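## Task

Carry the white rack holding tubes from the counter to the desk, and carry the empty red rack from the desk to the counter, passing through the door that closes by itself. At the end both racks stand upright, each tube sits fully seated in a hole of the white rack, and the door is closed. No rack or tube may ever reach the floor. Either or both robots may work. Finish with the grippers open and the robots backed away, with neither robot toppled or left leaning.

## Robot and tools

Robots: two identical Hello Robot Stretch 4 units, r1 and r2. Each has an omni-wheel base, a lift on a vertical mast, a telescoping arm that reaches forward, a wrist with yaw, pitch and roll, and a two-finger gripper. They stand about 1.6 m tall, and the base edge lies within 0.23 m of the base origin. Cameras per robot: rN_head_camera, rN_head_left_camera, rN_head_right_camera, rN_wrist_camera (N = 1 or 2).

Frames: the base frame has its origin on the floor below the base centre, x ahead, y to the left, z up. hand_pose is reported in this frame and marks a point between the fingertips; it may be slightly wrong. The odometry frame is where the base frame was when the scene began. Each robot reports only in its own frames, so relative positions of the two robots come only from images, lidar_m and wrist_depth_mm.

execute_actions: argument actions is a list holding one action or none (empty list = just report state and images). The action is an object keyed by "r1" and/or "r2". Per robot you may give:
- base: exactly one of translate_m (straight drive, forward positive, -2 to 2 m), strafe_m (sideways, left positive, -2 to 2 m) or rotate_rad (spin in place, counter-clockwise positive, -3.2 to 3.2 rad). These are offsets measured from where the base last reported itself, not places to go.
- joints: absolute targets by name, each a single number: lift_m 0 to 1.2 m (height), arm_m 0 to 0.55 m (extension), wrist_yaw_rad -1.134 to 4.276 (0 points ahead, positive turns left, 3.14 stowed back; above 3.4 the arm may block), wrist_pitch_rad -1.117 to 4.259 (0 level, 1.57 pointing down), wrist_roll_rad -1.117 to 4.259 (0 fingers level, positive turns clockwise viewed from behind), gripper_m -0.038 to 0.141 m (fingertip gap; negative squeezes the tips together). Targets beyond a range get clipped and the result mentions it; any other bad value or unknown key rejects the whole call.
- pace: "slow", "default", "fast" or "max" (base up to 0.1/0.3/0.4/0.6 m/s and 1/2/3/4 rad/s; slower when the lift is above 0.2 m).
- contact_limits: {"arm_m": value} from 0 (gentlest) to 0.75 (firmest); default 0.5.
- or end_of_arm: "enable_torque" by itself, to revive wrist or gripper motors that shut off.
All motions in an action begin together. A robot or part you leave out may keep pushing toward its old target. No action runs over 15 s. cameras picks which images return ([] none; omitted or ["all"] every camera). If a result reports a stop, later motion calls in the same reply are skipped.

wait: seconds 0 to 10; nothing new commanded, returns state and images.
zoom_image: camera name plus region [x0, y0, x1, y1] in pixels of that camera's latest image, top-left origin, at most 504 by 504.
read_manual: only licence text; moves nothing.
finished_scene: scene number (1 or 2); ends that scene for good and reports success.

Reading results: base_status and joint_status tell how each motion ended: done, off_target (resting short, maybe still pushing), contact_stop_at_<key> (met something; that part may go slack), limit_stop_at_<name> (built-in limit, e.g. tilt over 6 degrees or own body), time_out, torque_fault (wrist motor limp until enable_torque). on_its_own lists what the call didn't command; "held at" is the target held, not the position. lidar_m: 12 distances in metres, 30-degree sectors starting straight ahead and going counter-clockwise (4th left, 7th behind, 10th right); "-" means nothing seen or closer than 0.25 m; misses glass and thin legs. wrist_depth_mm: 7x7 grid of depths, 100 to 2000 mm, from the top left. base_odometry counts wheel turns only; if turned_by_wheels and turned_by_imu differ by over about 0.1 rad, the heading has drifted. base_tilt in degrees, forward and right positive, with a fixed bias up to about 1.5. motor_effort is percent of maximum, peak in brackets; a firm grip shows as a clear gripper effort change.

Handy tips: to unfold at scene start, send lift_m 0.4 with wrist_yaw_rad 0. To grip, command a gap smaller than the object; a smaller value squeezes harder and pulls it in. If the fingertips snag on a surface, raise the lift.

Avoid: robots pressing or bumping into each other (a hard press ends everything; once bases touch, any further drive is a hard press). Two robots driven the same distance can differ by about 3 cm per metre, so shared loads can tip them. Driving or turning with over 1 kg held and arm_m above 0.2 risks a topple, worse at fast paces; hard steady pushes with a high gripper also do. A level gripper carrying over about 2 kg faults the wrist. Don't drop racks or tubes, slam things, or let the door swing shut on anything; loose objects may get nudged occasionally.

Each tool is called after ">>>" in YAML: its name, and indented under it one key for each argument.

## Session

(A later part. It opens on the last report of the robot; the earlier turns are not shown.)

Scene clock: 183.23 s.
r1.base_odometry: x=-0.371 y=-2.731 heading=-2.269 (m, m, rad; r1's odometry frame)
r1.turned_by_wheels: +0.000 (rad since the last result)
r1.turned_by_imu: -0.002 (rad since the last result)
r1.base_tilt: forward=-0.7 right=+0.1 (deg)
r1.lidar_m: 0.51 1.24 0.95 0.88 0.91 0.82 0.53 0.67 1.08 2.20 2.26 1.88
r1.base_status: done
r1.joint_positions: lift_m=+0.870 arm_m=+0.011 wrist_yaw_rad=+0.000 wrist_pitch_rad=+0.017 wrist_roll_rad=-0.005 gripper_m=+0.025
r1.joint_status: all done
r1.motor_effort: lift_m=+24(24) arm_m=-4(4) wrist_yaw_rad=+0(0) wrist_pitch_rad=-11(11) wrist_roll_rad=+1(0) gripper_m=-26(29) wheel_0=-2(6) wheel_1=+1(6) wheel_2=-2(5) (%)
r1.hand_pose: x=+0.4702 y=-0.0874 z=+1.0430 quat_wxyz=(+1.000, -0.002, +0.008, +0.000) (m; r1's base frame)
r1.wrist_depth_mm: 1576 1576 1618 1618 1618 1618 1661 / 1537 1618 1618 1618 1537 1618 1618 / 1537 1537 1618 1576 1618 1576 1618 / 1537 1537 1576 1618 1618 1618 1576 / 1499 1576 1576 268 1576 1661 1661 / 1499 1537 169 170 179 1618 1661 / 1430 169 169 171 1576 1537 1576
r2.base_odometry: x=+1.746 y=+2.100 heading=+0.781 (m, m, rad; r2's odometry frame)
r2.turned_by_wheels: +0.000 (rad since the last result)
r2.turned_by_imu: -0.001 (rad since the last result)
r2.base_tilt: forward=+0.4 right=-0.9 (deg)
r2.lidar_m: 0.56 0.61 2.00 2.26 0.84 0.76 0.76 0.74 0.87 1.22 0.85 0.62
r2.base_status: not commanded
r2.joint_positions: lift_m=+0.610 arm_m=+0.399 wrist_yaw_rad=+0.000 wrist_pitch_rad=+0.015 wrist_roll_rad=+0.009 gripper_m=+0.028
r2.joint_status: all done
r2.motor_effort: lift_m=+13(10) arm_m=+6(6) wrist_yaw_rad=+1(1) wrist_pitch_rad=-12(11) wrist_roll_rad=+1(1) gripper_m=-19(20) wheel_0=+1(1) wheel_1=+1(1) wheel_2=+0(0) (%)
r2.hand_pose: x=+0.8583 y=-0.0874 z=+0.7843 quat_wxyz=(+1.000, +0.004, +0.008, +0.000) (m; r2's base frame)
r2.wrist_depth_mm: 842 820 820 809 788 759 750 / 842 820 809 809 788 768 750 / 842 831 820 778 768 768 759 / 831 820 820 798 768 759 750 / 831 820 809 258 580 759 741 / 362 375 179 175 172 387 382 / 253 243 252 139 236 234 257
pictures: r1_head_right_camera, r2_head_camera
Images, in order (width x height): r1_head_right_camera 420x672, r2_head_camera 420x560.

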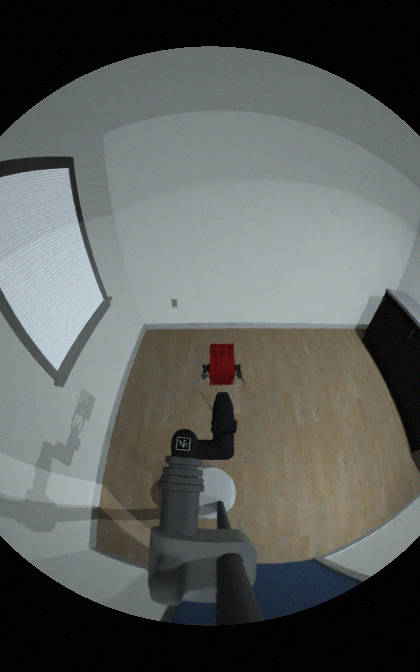

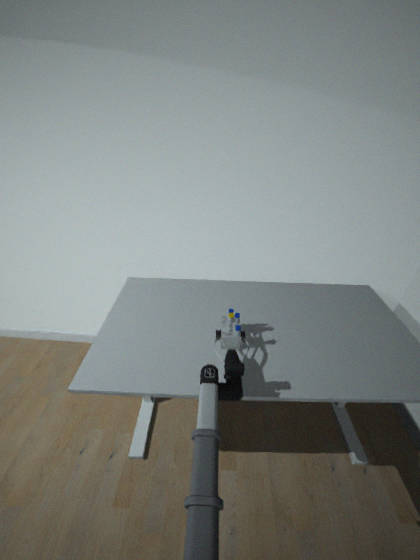

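>>> execute_actions:
  actions:
    - {"r1":{"base":{"rotate_rad":-1.2}},"r2":{"joints":{"lift_m":0.603},"pace":"slow"}}
  cameras: ["r1_head_camera"]

>>> execute_actions:
  actions:
    - {"r1":{"base":{"translate_m":1.6}},"r2":{"joints":{"gripper_m":0.14}}}
  cameras: ["r1_head_camera","r2_wrist_camera"]

Scene clock: 188.17 s.
r1.base_odometry: x=-0.370 y=-2.731 heading=+2.814 (m, m, rad; r1's odometry frame)
r1.turned_by_wheels: -1.200 (rad since the last result)
r1.turned_by_imu: -1.218 (rad since the last result)
r1.base_tilt: forward=-0.6 right=+0.2 (deg)
r1.lidar_m: 0.52 2.02 1.80 1.51 0.95 0.89 0.90 0.88 0.72 0.77 0.96 1.93
r1.base_status: done
r1.joint_positions: lift_m=+0.870 arm_m=+0.011 wrist_yaw_rad=+0.000 wrist_pitch_rad=+0.017 wrist_roll_rad=-0.005 gripper_m=+0.025
r1.joint_status: not commanded
r1.motor_effort: lift_m=+24(24) arm_m=-4(4) wrist_yaw_rad=+0(0) wrist_pitch_rad=-11(10) wrist_roll_rad=+1(0) gripper_m=-27(26) wheel_0=+3(6) wheel_1=+0(4) wheel_2=+0(6) (%)
r1.hand_pose: x=+0.4702 y=-0.0874 z=+1.0430 quat_wxyz=(+1.000, -0.002, +0.008, +0.000) (m; r1's base frame)
r1.wrist_depth_mm: 1983 - - - - - - / 1863 - - - - - - / 1863 - - - - - - / 1921 - - - - - - / 1921 - - 267 1921 - - / 1808 - 169 171 182 1863 - / 1808 170 170 171 1921 1863 -
r2.base_odometry: x=+1.746 y=+2.100 heading=+0.781 (m, m, rad; r2's odometry frame)
r2.turned_by_wheels: +0.000 (rad since the last result)
r2.turned_by_imu: -0.001 (rad since the last result)
r2.base_tilt: forward=+0.5 right=-1.0 (deg)
r2.lidar_m: 0.58 0.60 1.99 2.27 0.84 0.69 0.67 0.70 0.88 1.24 0.84 0.62
r2.base_status: not commanded
r2.joint_positions: lift_m=+0.603 arm_m=+0.399 wrist_yaw_rad=+0.000 wrist_pitch_rad=+0.014 wrist_roll_rad=+0.009 gripper_m=+0.028
r2.joint_status: all done
r2.motor_effort: lift_m=+12(11) arm_m=+6(6) wrist_yaw_rad=-1(2) wrist_pitch_rad=-8(12) wrist_roll_rad=+1(0) gripper_m=-19(20) wheel_0=+2(1) wheel_1=+1(1) wheel_2=+0(0) (%)
r2.hand_pose: x=+0.8583 y=-0.0874 z=+0.7777 quat_wxyz=(+1.000, +0.004, +0.007, +0.000) (m; r2's base frame)
r2.wrist_depth_mm: 854 831 809 798 788 759 759 / 842 831 820 798 788 778 768 / 854 809 820 798 768 768 759 / 842 809 809 809 778 768 750 / 715 831 798 250 564 759 750 / 345 355 180 175 173 366 368 / 240 229 240 139 224 224 253
pictures: r1_head_camera
Images, in order (width x height): r1_head_camera 420x560.

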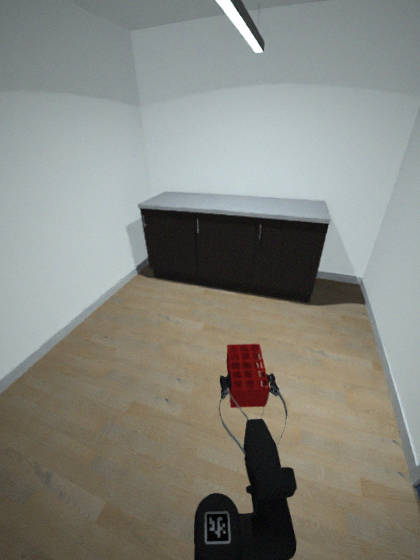

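Scene clock: 194.97 s.
r1.base_odometry: x=-1.886 y=-2.217 heading=+2.815 (m, m, rad; r1's odometry frame)
r1.turned_by_wheels: +0.000 (rad since the last result)
r1.turned_by_imu: -0.003 (rad since the last result)
r1.base_tilt: forward=-0.7 right=+0.2 (deg)
r1.lidar_m: 0.51 0.86 1.25 1.27 1.56 2.36 2.38 1.49 1.31 1.34 0.78 0.68
r1.base_status: done
r1.joint_positions: lift_m=+0.870 arm_m=+0.011 wrist_yaw_rad=+0.000 wrist_pitch_rad=+0.017 wrist_roll_rad=-0.005 gripper_m=+0.025
r1.joint_status: not commanded
r1.motor_effort: lift_m=+23(23) arm_m=-4(4) wrist_yaw_rad=+0(0) wrist_pitch_rad=-11(10) wrist_roll_rad=+0(0) gripper_m=-27(26) wheel_0=+0(6) wheel_1=+1(8) wheel_2=+1(10) (%)
r1.hand_pose: x=+0.4702 y=-0.0874 z=+1.0431 quat_wxyz=(+1.000, -0.002, +0.008, +0.000) (m; r1's base frame)
r1.wrist_depth_mm: 1281 1397 1281 1160 1078 1025 946 / 1336 1397 1281 1182 1078 1008 931 / 1308 1430 1308 1182 1060 1008 946 / 1281 1366 1281 1160 1078 991 946 / 1281 1397 1229 270 1060 991 946 / 723 732 170 170 183 661 640 / 621 170 169 171 421 402 433
r2.base_odometry: x=+1.746 y=+2.100 heading=+0.781 (m, m, rad; r2's odometry frame)
r2.turned_by_wheels: +0.000 (rad since the last result)
r2.turned_by_imu: -0.001 (rad since the last result)
r2.base_tilt: forward=+0.5 right=-0.9 (deg)
r2.lidar_m: 0.57 0.60 2.01 2.27 0.85 0.70 0.66 0.71 0.89 1.23 0.85 0.63
r2.base_status: not commanded
r2.joint_positions: lift_m=+0.603 arm_m=+0.399 wrist_yaw_rad=+0.000 wrist_pitch_rad=+0.014 wrist_roll_rad=+0.009 gripper_m=+0.140
r2.joint_status: all done
r2.motor_effort: lift_m=+12(12) arm_m=+6(6) wrist_yaw_rad=+0(1) wrist_pitch_rad=-8(8) wrist_roll_rad=+1(1) gripper_m=-1(20) wheel_0=+1(2) wheel_1=+1(1) wheel_2=+0(0) (%)
r2.hand_pose: x=+0.8583 y=-0.0874 z=+0.7776 quat_wxyz=(+1.000, +0.004, +0.007, +0.000) (m; r2's base frame)
r2.wrist_depth_mm: 854 831 809 798 788 768 768 / 842 831 809 798 778 759 759 / 842 820 809 798 778 759 750 / 831 831 820 788 778 768 750 / 715 820 798 263 654 759 750 / 345 322 195 191 189 206 366 / 240 234 238 117 226 240 251
pictures: r1_head_camera, r2_wrist_camera
Images, in order (width x height): r1_head_camera 420x560, r2_wrist_camera 616x392.

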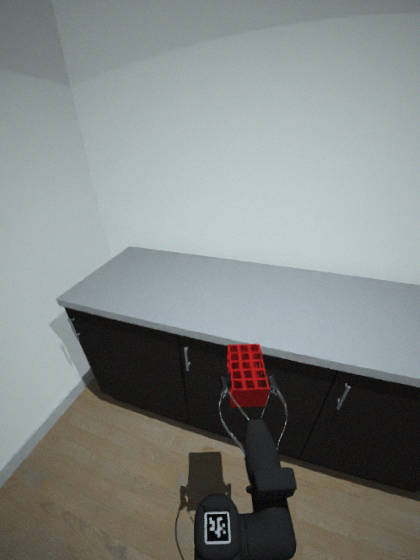

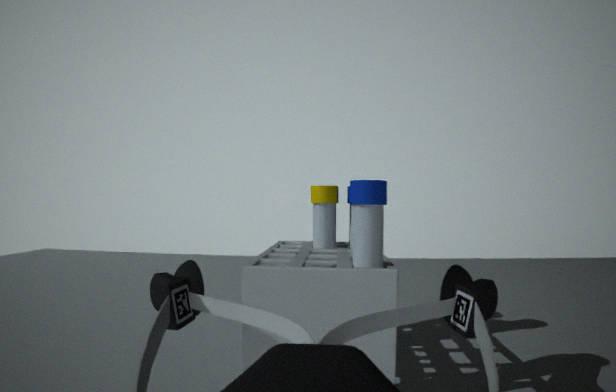

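>>> execute_actions:
  actions:
    - {"r1":{"joints":{"arm_m":0.5}},"r2":{"joints":{"arm_m":0.01}}}
  cameras: []

>>> execute_actions:
  actions:
    - {"r1":{"joints":{"lift_m":0.787},"pace":"slow"}}
  cameras: ["r1_head_camera","r2_wrist_camera"]

Scene clock: 200.63 s.
r1.base_odometry: x=-1.886 y=-2.217 heading=+2.815 (m, m, rad; r1's odometry frame)
r1.turned_by_wheels: +0.000 (rad since the last result)
r1.turned_by_imu: -0.001 (rad since the last result)
r1.base_tilt: forward=-0.7 right=+0.1 (deg)
r1.lidar_m: 0.68 0.85 1.25 1.25 1.58 2.36 2.38 1.47 1.34 1.34 0.78 0.68
r1.base_status: not commanded
r1.joint_positions: lift_m=+0.870 arm_m=+0.499 wrist_yaw_rad=+0.000 wrist_pitch_rad=+0.017 wrist_roll_rad=-0.005 gripper_m=+0.025
r1.joint_status: all done
r1.motor_effort: lift_m=+23(22) arm_m=+6(5) wrist_yaw_rad=+0(1) wrist_pitch_rad=-12(10) wrist_roll_rad=+0(0) gripper_m=-27(28) wheel_0=+0(0) wheel_1=+1(1) wheel_2=+1(1) (%)
r1.hand_pose: x=+0.9584 y=-0.0874 z=+1.0431 quat_wxyz=(+1.000, -0.002, +0.008, +0.000) (m; r1's base frame)
r1.wrist_depth_mm: 904 809 750 683 634 591 554 / 891 820 741 676 627 591 554 / 891 809 741 683 627 585 549 / 891 798 741 683 627 591 554 / 891 798 732 267 615 585 554 / 707 723 170 170 183 574 554 / 466 170 170 170 407 397 427
r2.base_odometry: x=+1.746 y=+2.100 heading=+0.781 (m, m, rad; r2's odometry frame)
r2.turned_by_wheels: +0.000 (rad since the last result)
r2.turned_by_imu: -0.001 (rad since the last result)
r2.base_tilt: forward=+0.6 right=-0.9 (deg)
r2.lidar_m: 0.57 0.60 2.02 2.27 0.84 0.69 0.66 0.71 0.87 1.23 0.84 0.61
r2.base_status: not commanded
r2.joint_positions: lift_m=+0.603 arm_m=+0.011 wrist_yaw_rad=+0.000 wrist_pitch_rad=+0.014 wrist_roll_rad=+0.009 gripper_m=+0.140
r2.joint_status: all done
r2.motor_effort: lift_m=+12(12) arm_m=-6(11) wrist_yaw_rad=+0(2) wrist_pitch_rad=-7(8) wrist_roll_rad=+1(1) gripper_m=-1(1) wheel_0=+2(1) wheel_1=+1(1) wheel_2=+0(0) (%)
r2.hand_pose: x=+0.4705 y=-0.0875 z=+0.7777 quat_wxyz=(+1.000, +0.004, +0.007, +0.000) (m; r2's base frame)
r2.wrist_depth_mm: 1281 1255 1229 1205 1182 1160 1160 / 1308 1255 1229 1160 1182 1138 1138 / 1281 1229 1205 1205 1160 1182 1138 / 1281 1229 1229 1182 1138 1160 1138 / 732 768 798 580 842 831 831 / 392 359 351 384 384 207 370 / 1255 768 1205 117 1160 1138 1118
pictures: none
No camera images: the call's "cameras" was empty. Leave "cameras" out to get every camera's image.

Scene clock: 202.20 s.
r1.base_odometry: x=-1.886 y=-2.217 heading=+2.815 (m, m, rad; r1's odometry frame)
r1.turned_by_wheels: +0.000 (rad since the last result)
r1.turned_by_imu: +0.000 (rad since the last result)
r1.base_tilt: forward=-0.8 right=+0.2 (deg)
r1.lidar_m: 0.72 0.86 1.25 1.25 1.56 2.33 2.37 1.46 1.32 1.35 0.78 0.69
r1.base_status: not commanded
r1.joint_positions: lift_m=+0.787 arm_m=+0.499 wrist_yaw_rad=+0.000 wrist_pitch_rad=+0.015 wrist_roll_rad=-0.005 gripper_m=+0.025
r1.joint_status: all done
r1.motor_effort: lift_m=+14(21) arm_m=+6(6) wrist_yaw_rad=+0(0) wrist_pitch_rad=-6(11) wrist_roll_rad=+0(0) gripper_m=-25(28) wheel_0=+0(0) wheel_1=+1(1) wheel_2=+1(1) (%)
r1.hand_pose: x=+0.9584 y=-0.0874 z=+0.9612 quat_wxyz=(+1.000, -0.002, +0.008, +0.000) (m; r1's base frame)
r1.wrist_depth_mm: 917 809 750 691 634 585 549 / 891 820 741 683 634 591 549 / 891 820 750 683 634 591 549 / 891 809 741 676 627 585 559 / 866 798 723 268 621 580 549 / 415 415 169 171 183 379 366 / 268 169 170 170 235 229 249
r2.base_odometry: x=+1.746 y=+2.100 heading=+0.781 (m, m, rad; r2's odometry frame)
r2.turned_by_wheels: +0.000 (rad since the last result)
r2.turned_by_imu: +0.000 (rad since the last result)
r2.base_tilt: forward=+0.6 right=-0.9 (deg)
r2.lidar_m: 0.57 0.61 2.00 2.25 0.85 0.69 0.67 0.70 0.87 1.24 0.84 0.60
r2.base_status: not commanded
r2.joint_positions: lift_m=+0.603 arm_m=+0.011 wrist_yaw_rad=+0.000 wrist_pitch_rad=+0.014 wrist_roll_rad=+0.009 gripper_m=+0.140
r2.joint_status: not commanded
r2.motor_effort: lift_m=+12(12) arm_m=-6(6) wrist_yaw_rad=+2(1) wrist_pitch_rad=-7(6) wrist_roll_rad=+1(2) gripper_m=-1(1) wheel_0=+2(1) wheel_1=+1(1) wheel_2=+0(0) (%)
r2.hand_pose: x=+0.4705 y=-0.0875 z=+0.7777 quat_wxyz=(+1.000, +0.004, +0.007, +0.000) (m; r2's base frame)
r2.wrist_depth_mm: 1281 1255 1229 1182 1205 1160 1138 / 1281 1229 1229 1229 1160 1160 1160 / 1281 1255 1229 1205 1160 1138 1138 / 1281 1255 1229 1182 1160 1160 1118 / 741 768 798 580 820 831 831 / 392 357 349 382 387 207 375 / 1255 741 1229 117 1138 1138 1138
pictures: r1_head_camera, r2_wrist_camera
Images, in order (width x height): r1_head_camera 420x560, r2_wrist_camera 616x392.

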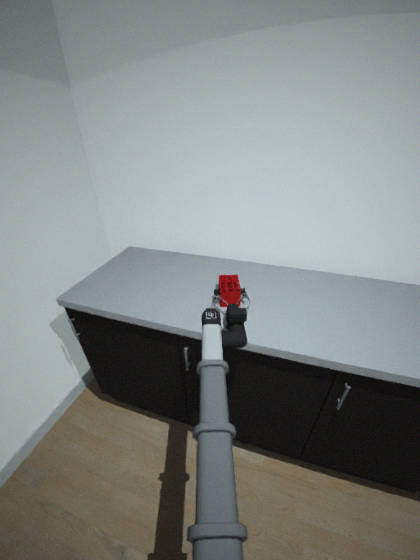

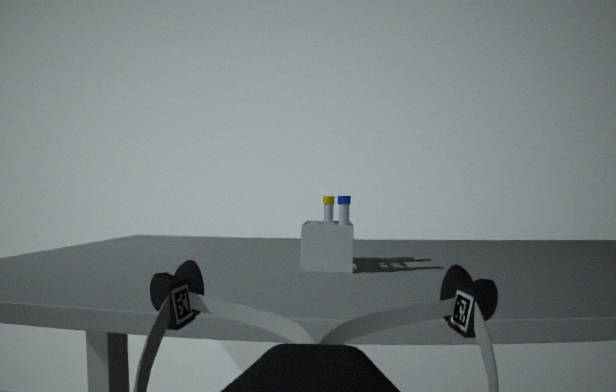

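>>> execute_actions:
  actions:
    - {"r1":{"joints":{"gripper_m":0.14}}}
  cameras: []

>>> execute_actions:
  actions:
    - {"r1":{"joints":{"arm_m":0.01}}}
  cameras: ["r1_head_right_camera","r2_head_camera"]

Scene clock: 207.93 s.
r1.base_odometry: x=-1.886 y=-2.217 heading=+2.815 (m, m, rad; r1's odometry frame)
r1.turned_by_wheels: +0.000 (rad since the last result)
r1.turned_by_imu: -0.001 (rad since the last result)
r1.base_tilt: forward=-0.7 right=+0.2 (deg)
r1.lidar_m: 0.69 0.83 1.24 1.27 1.55 2.36 2.37 1.47 1.32 1.35 0.78 0.69
r1.base_status: not commanded
r1.joint_positions: lift_m=+0.787 arm_m=+0.499 wrist_yaw_rad=+0.000 wrist_pitch_rad=+0.016 wrist_roll_rad=-0.005 gripper_m=+0.140
r1.joint_status: all done
r1.motor_effort: lift_m=+14(14) arm_m=+6(6) wrist_yaw_rad=+0(0) wrist_pitch_rad=-9(9) wrist_roll_rad=+0(1) gripper_m=-1(25) wheel_0=+0(1) wheel_1=+1(1) wheel_2=+1(1) (%)
r1.hand_pose: x=+0.9584 y=-0.0874 z=+0.9610 quat_wxyz=(+1.000, -0.002, +0.008, +0.000) (m; r1's base frame)
r1.wrist_depth_mm: 891 820 750 683 621 585 549 / 917 809 750 676 627 585 554 / 904 809 741 683 627 585 549 / 891 809 741 691 634 591 554 / 866 788 732 287 621 585 554 / 410 208 187 188 196 314 364 / 267 242 187 151 250 244 246
r2.base_odometry: x=+1.746 y=+2.100 heading=+0.781 (m, m, rad; r2's odometry frame)
r2.turned_by_wheels: +0.000 (rad since the last result)
r2.turned_by_imu: -0.001 (rad since the last result)
r2.base_tilt: forward=+0.6 right=-0.9 (deg)
r2.lidar_m: 0.57 0.61 2.02 2.28 0.85 0.69 0.66 0.70 0.87 1.22 0.84 0.62
r2.base_status: not commanded
r2.joint_positions: lift_m=+0.603 arm_m=+0.011 wrist_yaw_rad=+0.000 wrist_pitch_rad=+0.014 wrist_roll_rad=+0.009 gripper_m=+0.140
r2.joint_status: not commanded
r2.motor_effort: lift_m=+12(12) arm_m=-6(6) wrist_yaw_rad=+0(1) wrist_pitch_rad=-8(6) wrist_roll_rad=+1(1) gripper_m=+0(0) wheel_0=+2(1) wheel_1=+1(1) wheel_2=+0(0) (%)
r2.hand_pose: x=+0.4705 y=-0.0875 z=+0.7777 quat_wxyz=(+1.000, +0.004, +0.007, +0.000) (m; r2's base frame)
r2.wrist_depth_mm: 1281 1255 1229 1205 1182 1182 1160 / 1255 1281 1229 1182 1182 1205 1160 / 1281 1255 1229 1205 1160 1138 1138 / 1255 1255 1229 1205 1160 1160 1138 / 741 778 798 580 831 831 820 / 389 357 351 382 382 207 373 / 1255 750 1229 117 1138 1118 1138
pictures: none
No camera images: the call's "cameras" was empty. Leave "cameras" out to get every camera's image.

Scene clock: 210.43 s.
r1.base_odometry: x=-1.886 y=-2.217 heading=+2.815 (m, m, rad; r1's odometry frame)
r1.turned_by_wheels: +0.000 (rad since the last result)
r1.turned_by_imu: -0.001 (rad since the last result)
r1.base_tilt: forward=-0.7 right=+0.2 (deg)
r1.lidar_m: 0.68 0.86 1.25 1.26 1.55 2.37 2.36 1.46 1.33 1.35 0.77 0.69
r1.base_status: not commanded
r1.joint_positions: lift_m=+0.787 arm_m=+0.011 wrist_yaw_rad=+0.000 wrist_pitch_rad=+0.016 wrist_roll_rad=-0.005 gripper_m=+0.140
r1.joint_status: all done
r1.motor_effort: lift_m=+14(14) arm_m=-5(5) wrist_yaw_rad=+0(1) wrist_pitch_rad=-7(7) wrist_roll_rad=+0(0) gripper_m=-2(1) wheel_0=+0(0) wheel_1=+1(1) wheel_2=+1(2) (%)
r1.hand_pose: x=+0.4703 y=-0.0874 z=+0.9611 quat_wxyz=(+1.000, -0.002, +0.008, +0.000) (m; r1's base frame)
r1.wrist_depth_mm: 1308 1430 1281 1182 1078 1008 946 / 1308 1430 1281 1182 1098 1008 960 / 1308 1366 1281 1138 1078 1008 946 / 1336 1366 1255 1160 1078 1008 931 / 1042 991 960 683 866 820 778 / 621 209 508 477 427 397 387 / 621 554 525 151 452 415 399
r2.base_odometry: x=+1.746 y=+2.100 heading=+0.781 (m, m, rad; r2's odometry frame)
r2.turned_by_wheels: +0.000 (rad since the last result)
r2.turned_by_imu: +0.000 (rad since the last result)
r2.base_tilt: forward=+0.6 right=-0.9 (deg)
r2.lidar_m: 0.57 0.61 2.01 2.25 0.83 0.70 0.67 0.71 0.88 1.24 0.86 0.60
r2.base_status: not commanded
r2.joint_positions: lift_m=+0.603 arm_m=+0.011 wrist_yaw_rad=+0.000 wrist_pitch_rad=+0.014 wrist_roll_rad=+0.009 gripper_m=+0.140
r2.joint_status: not commanded
r2.motor_effort: lift_m=+12(12) arm_m=-6(6) wrist_yaw_rad=+0(1) wrist_pitch_rad=-7(7) wrist_roll_rad=+2(1) gripper_m=-1(1) wheel_0=+1(2) wheel_1=+1(1) wheel_2=+0(1) (%)
r2.hand_pose: x=+0.4705 y=-0.0875 z=+0.7777 quat_wxyz=(+1.000, +0.004, +0.007, +0.000) (m; r2's base frame)
r2.wrist_depth_mm: 1281 1255 1182 1182 1182 1160 1118 / 1255 1229 1229 1229 1182 1160 1160 / 1255 1229 1229 1205 1160 1160 1138 / 1255 1229 1255 1182 1182 1160 1160 / 732 768 798 580 820 831 820 / 389 357 349 387 387 208 373 / 1255 759 1205 117 1160 1160 1138
pictures: r1_head_right_camera, r2_head_camera
Images, in order (width x height): r1_head_right_camera 420x672, r2_head_camera 420x560.

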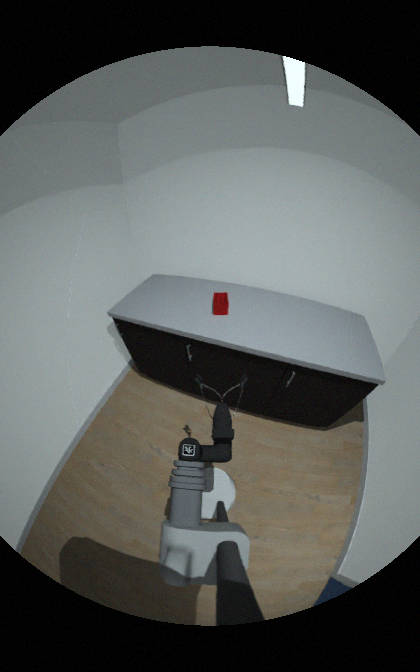

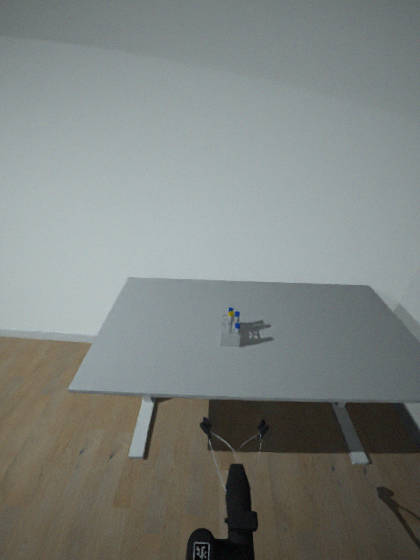

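>>> finished_scene:
  scene: 2

The scene is finished: the task was done.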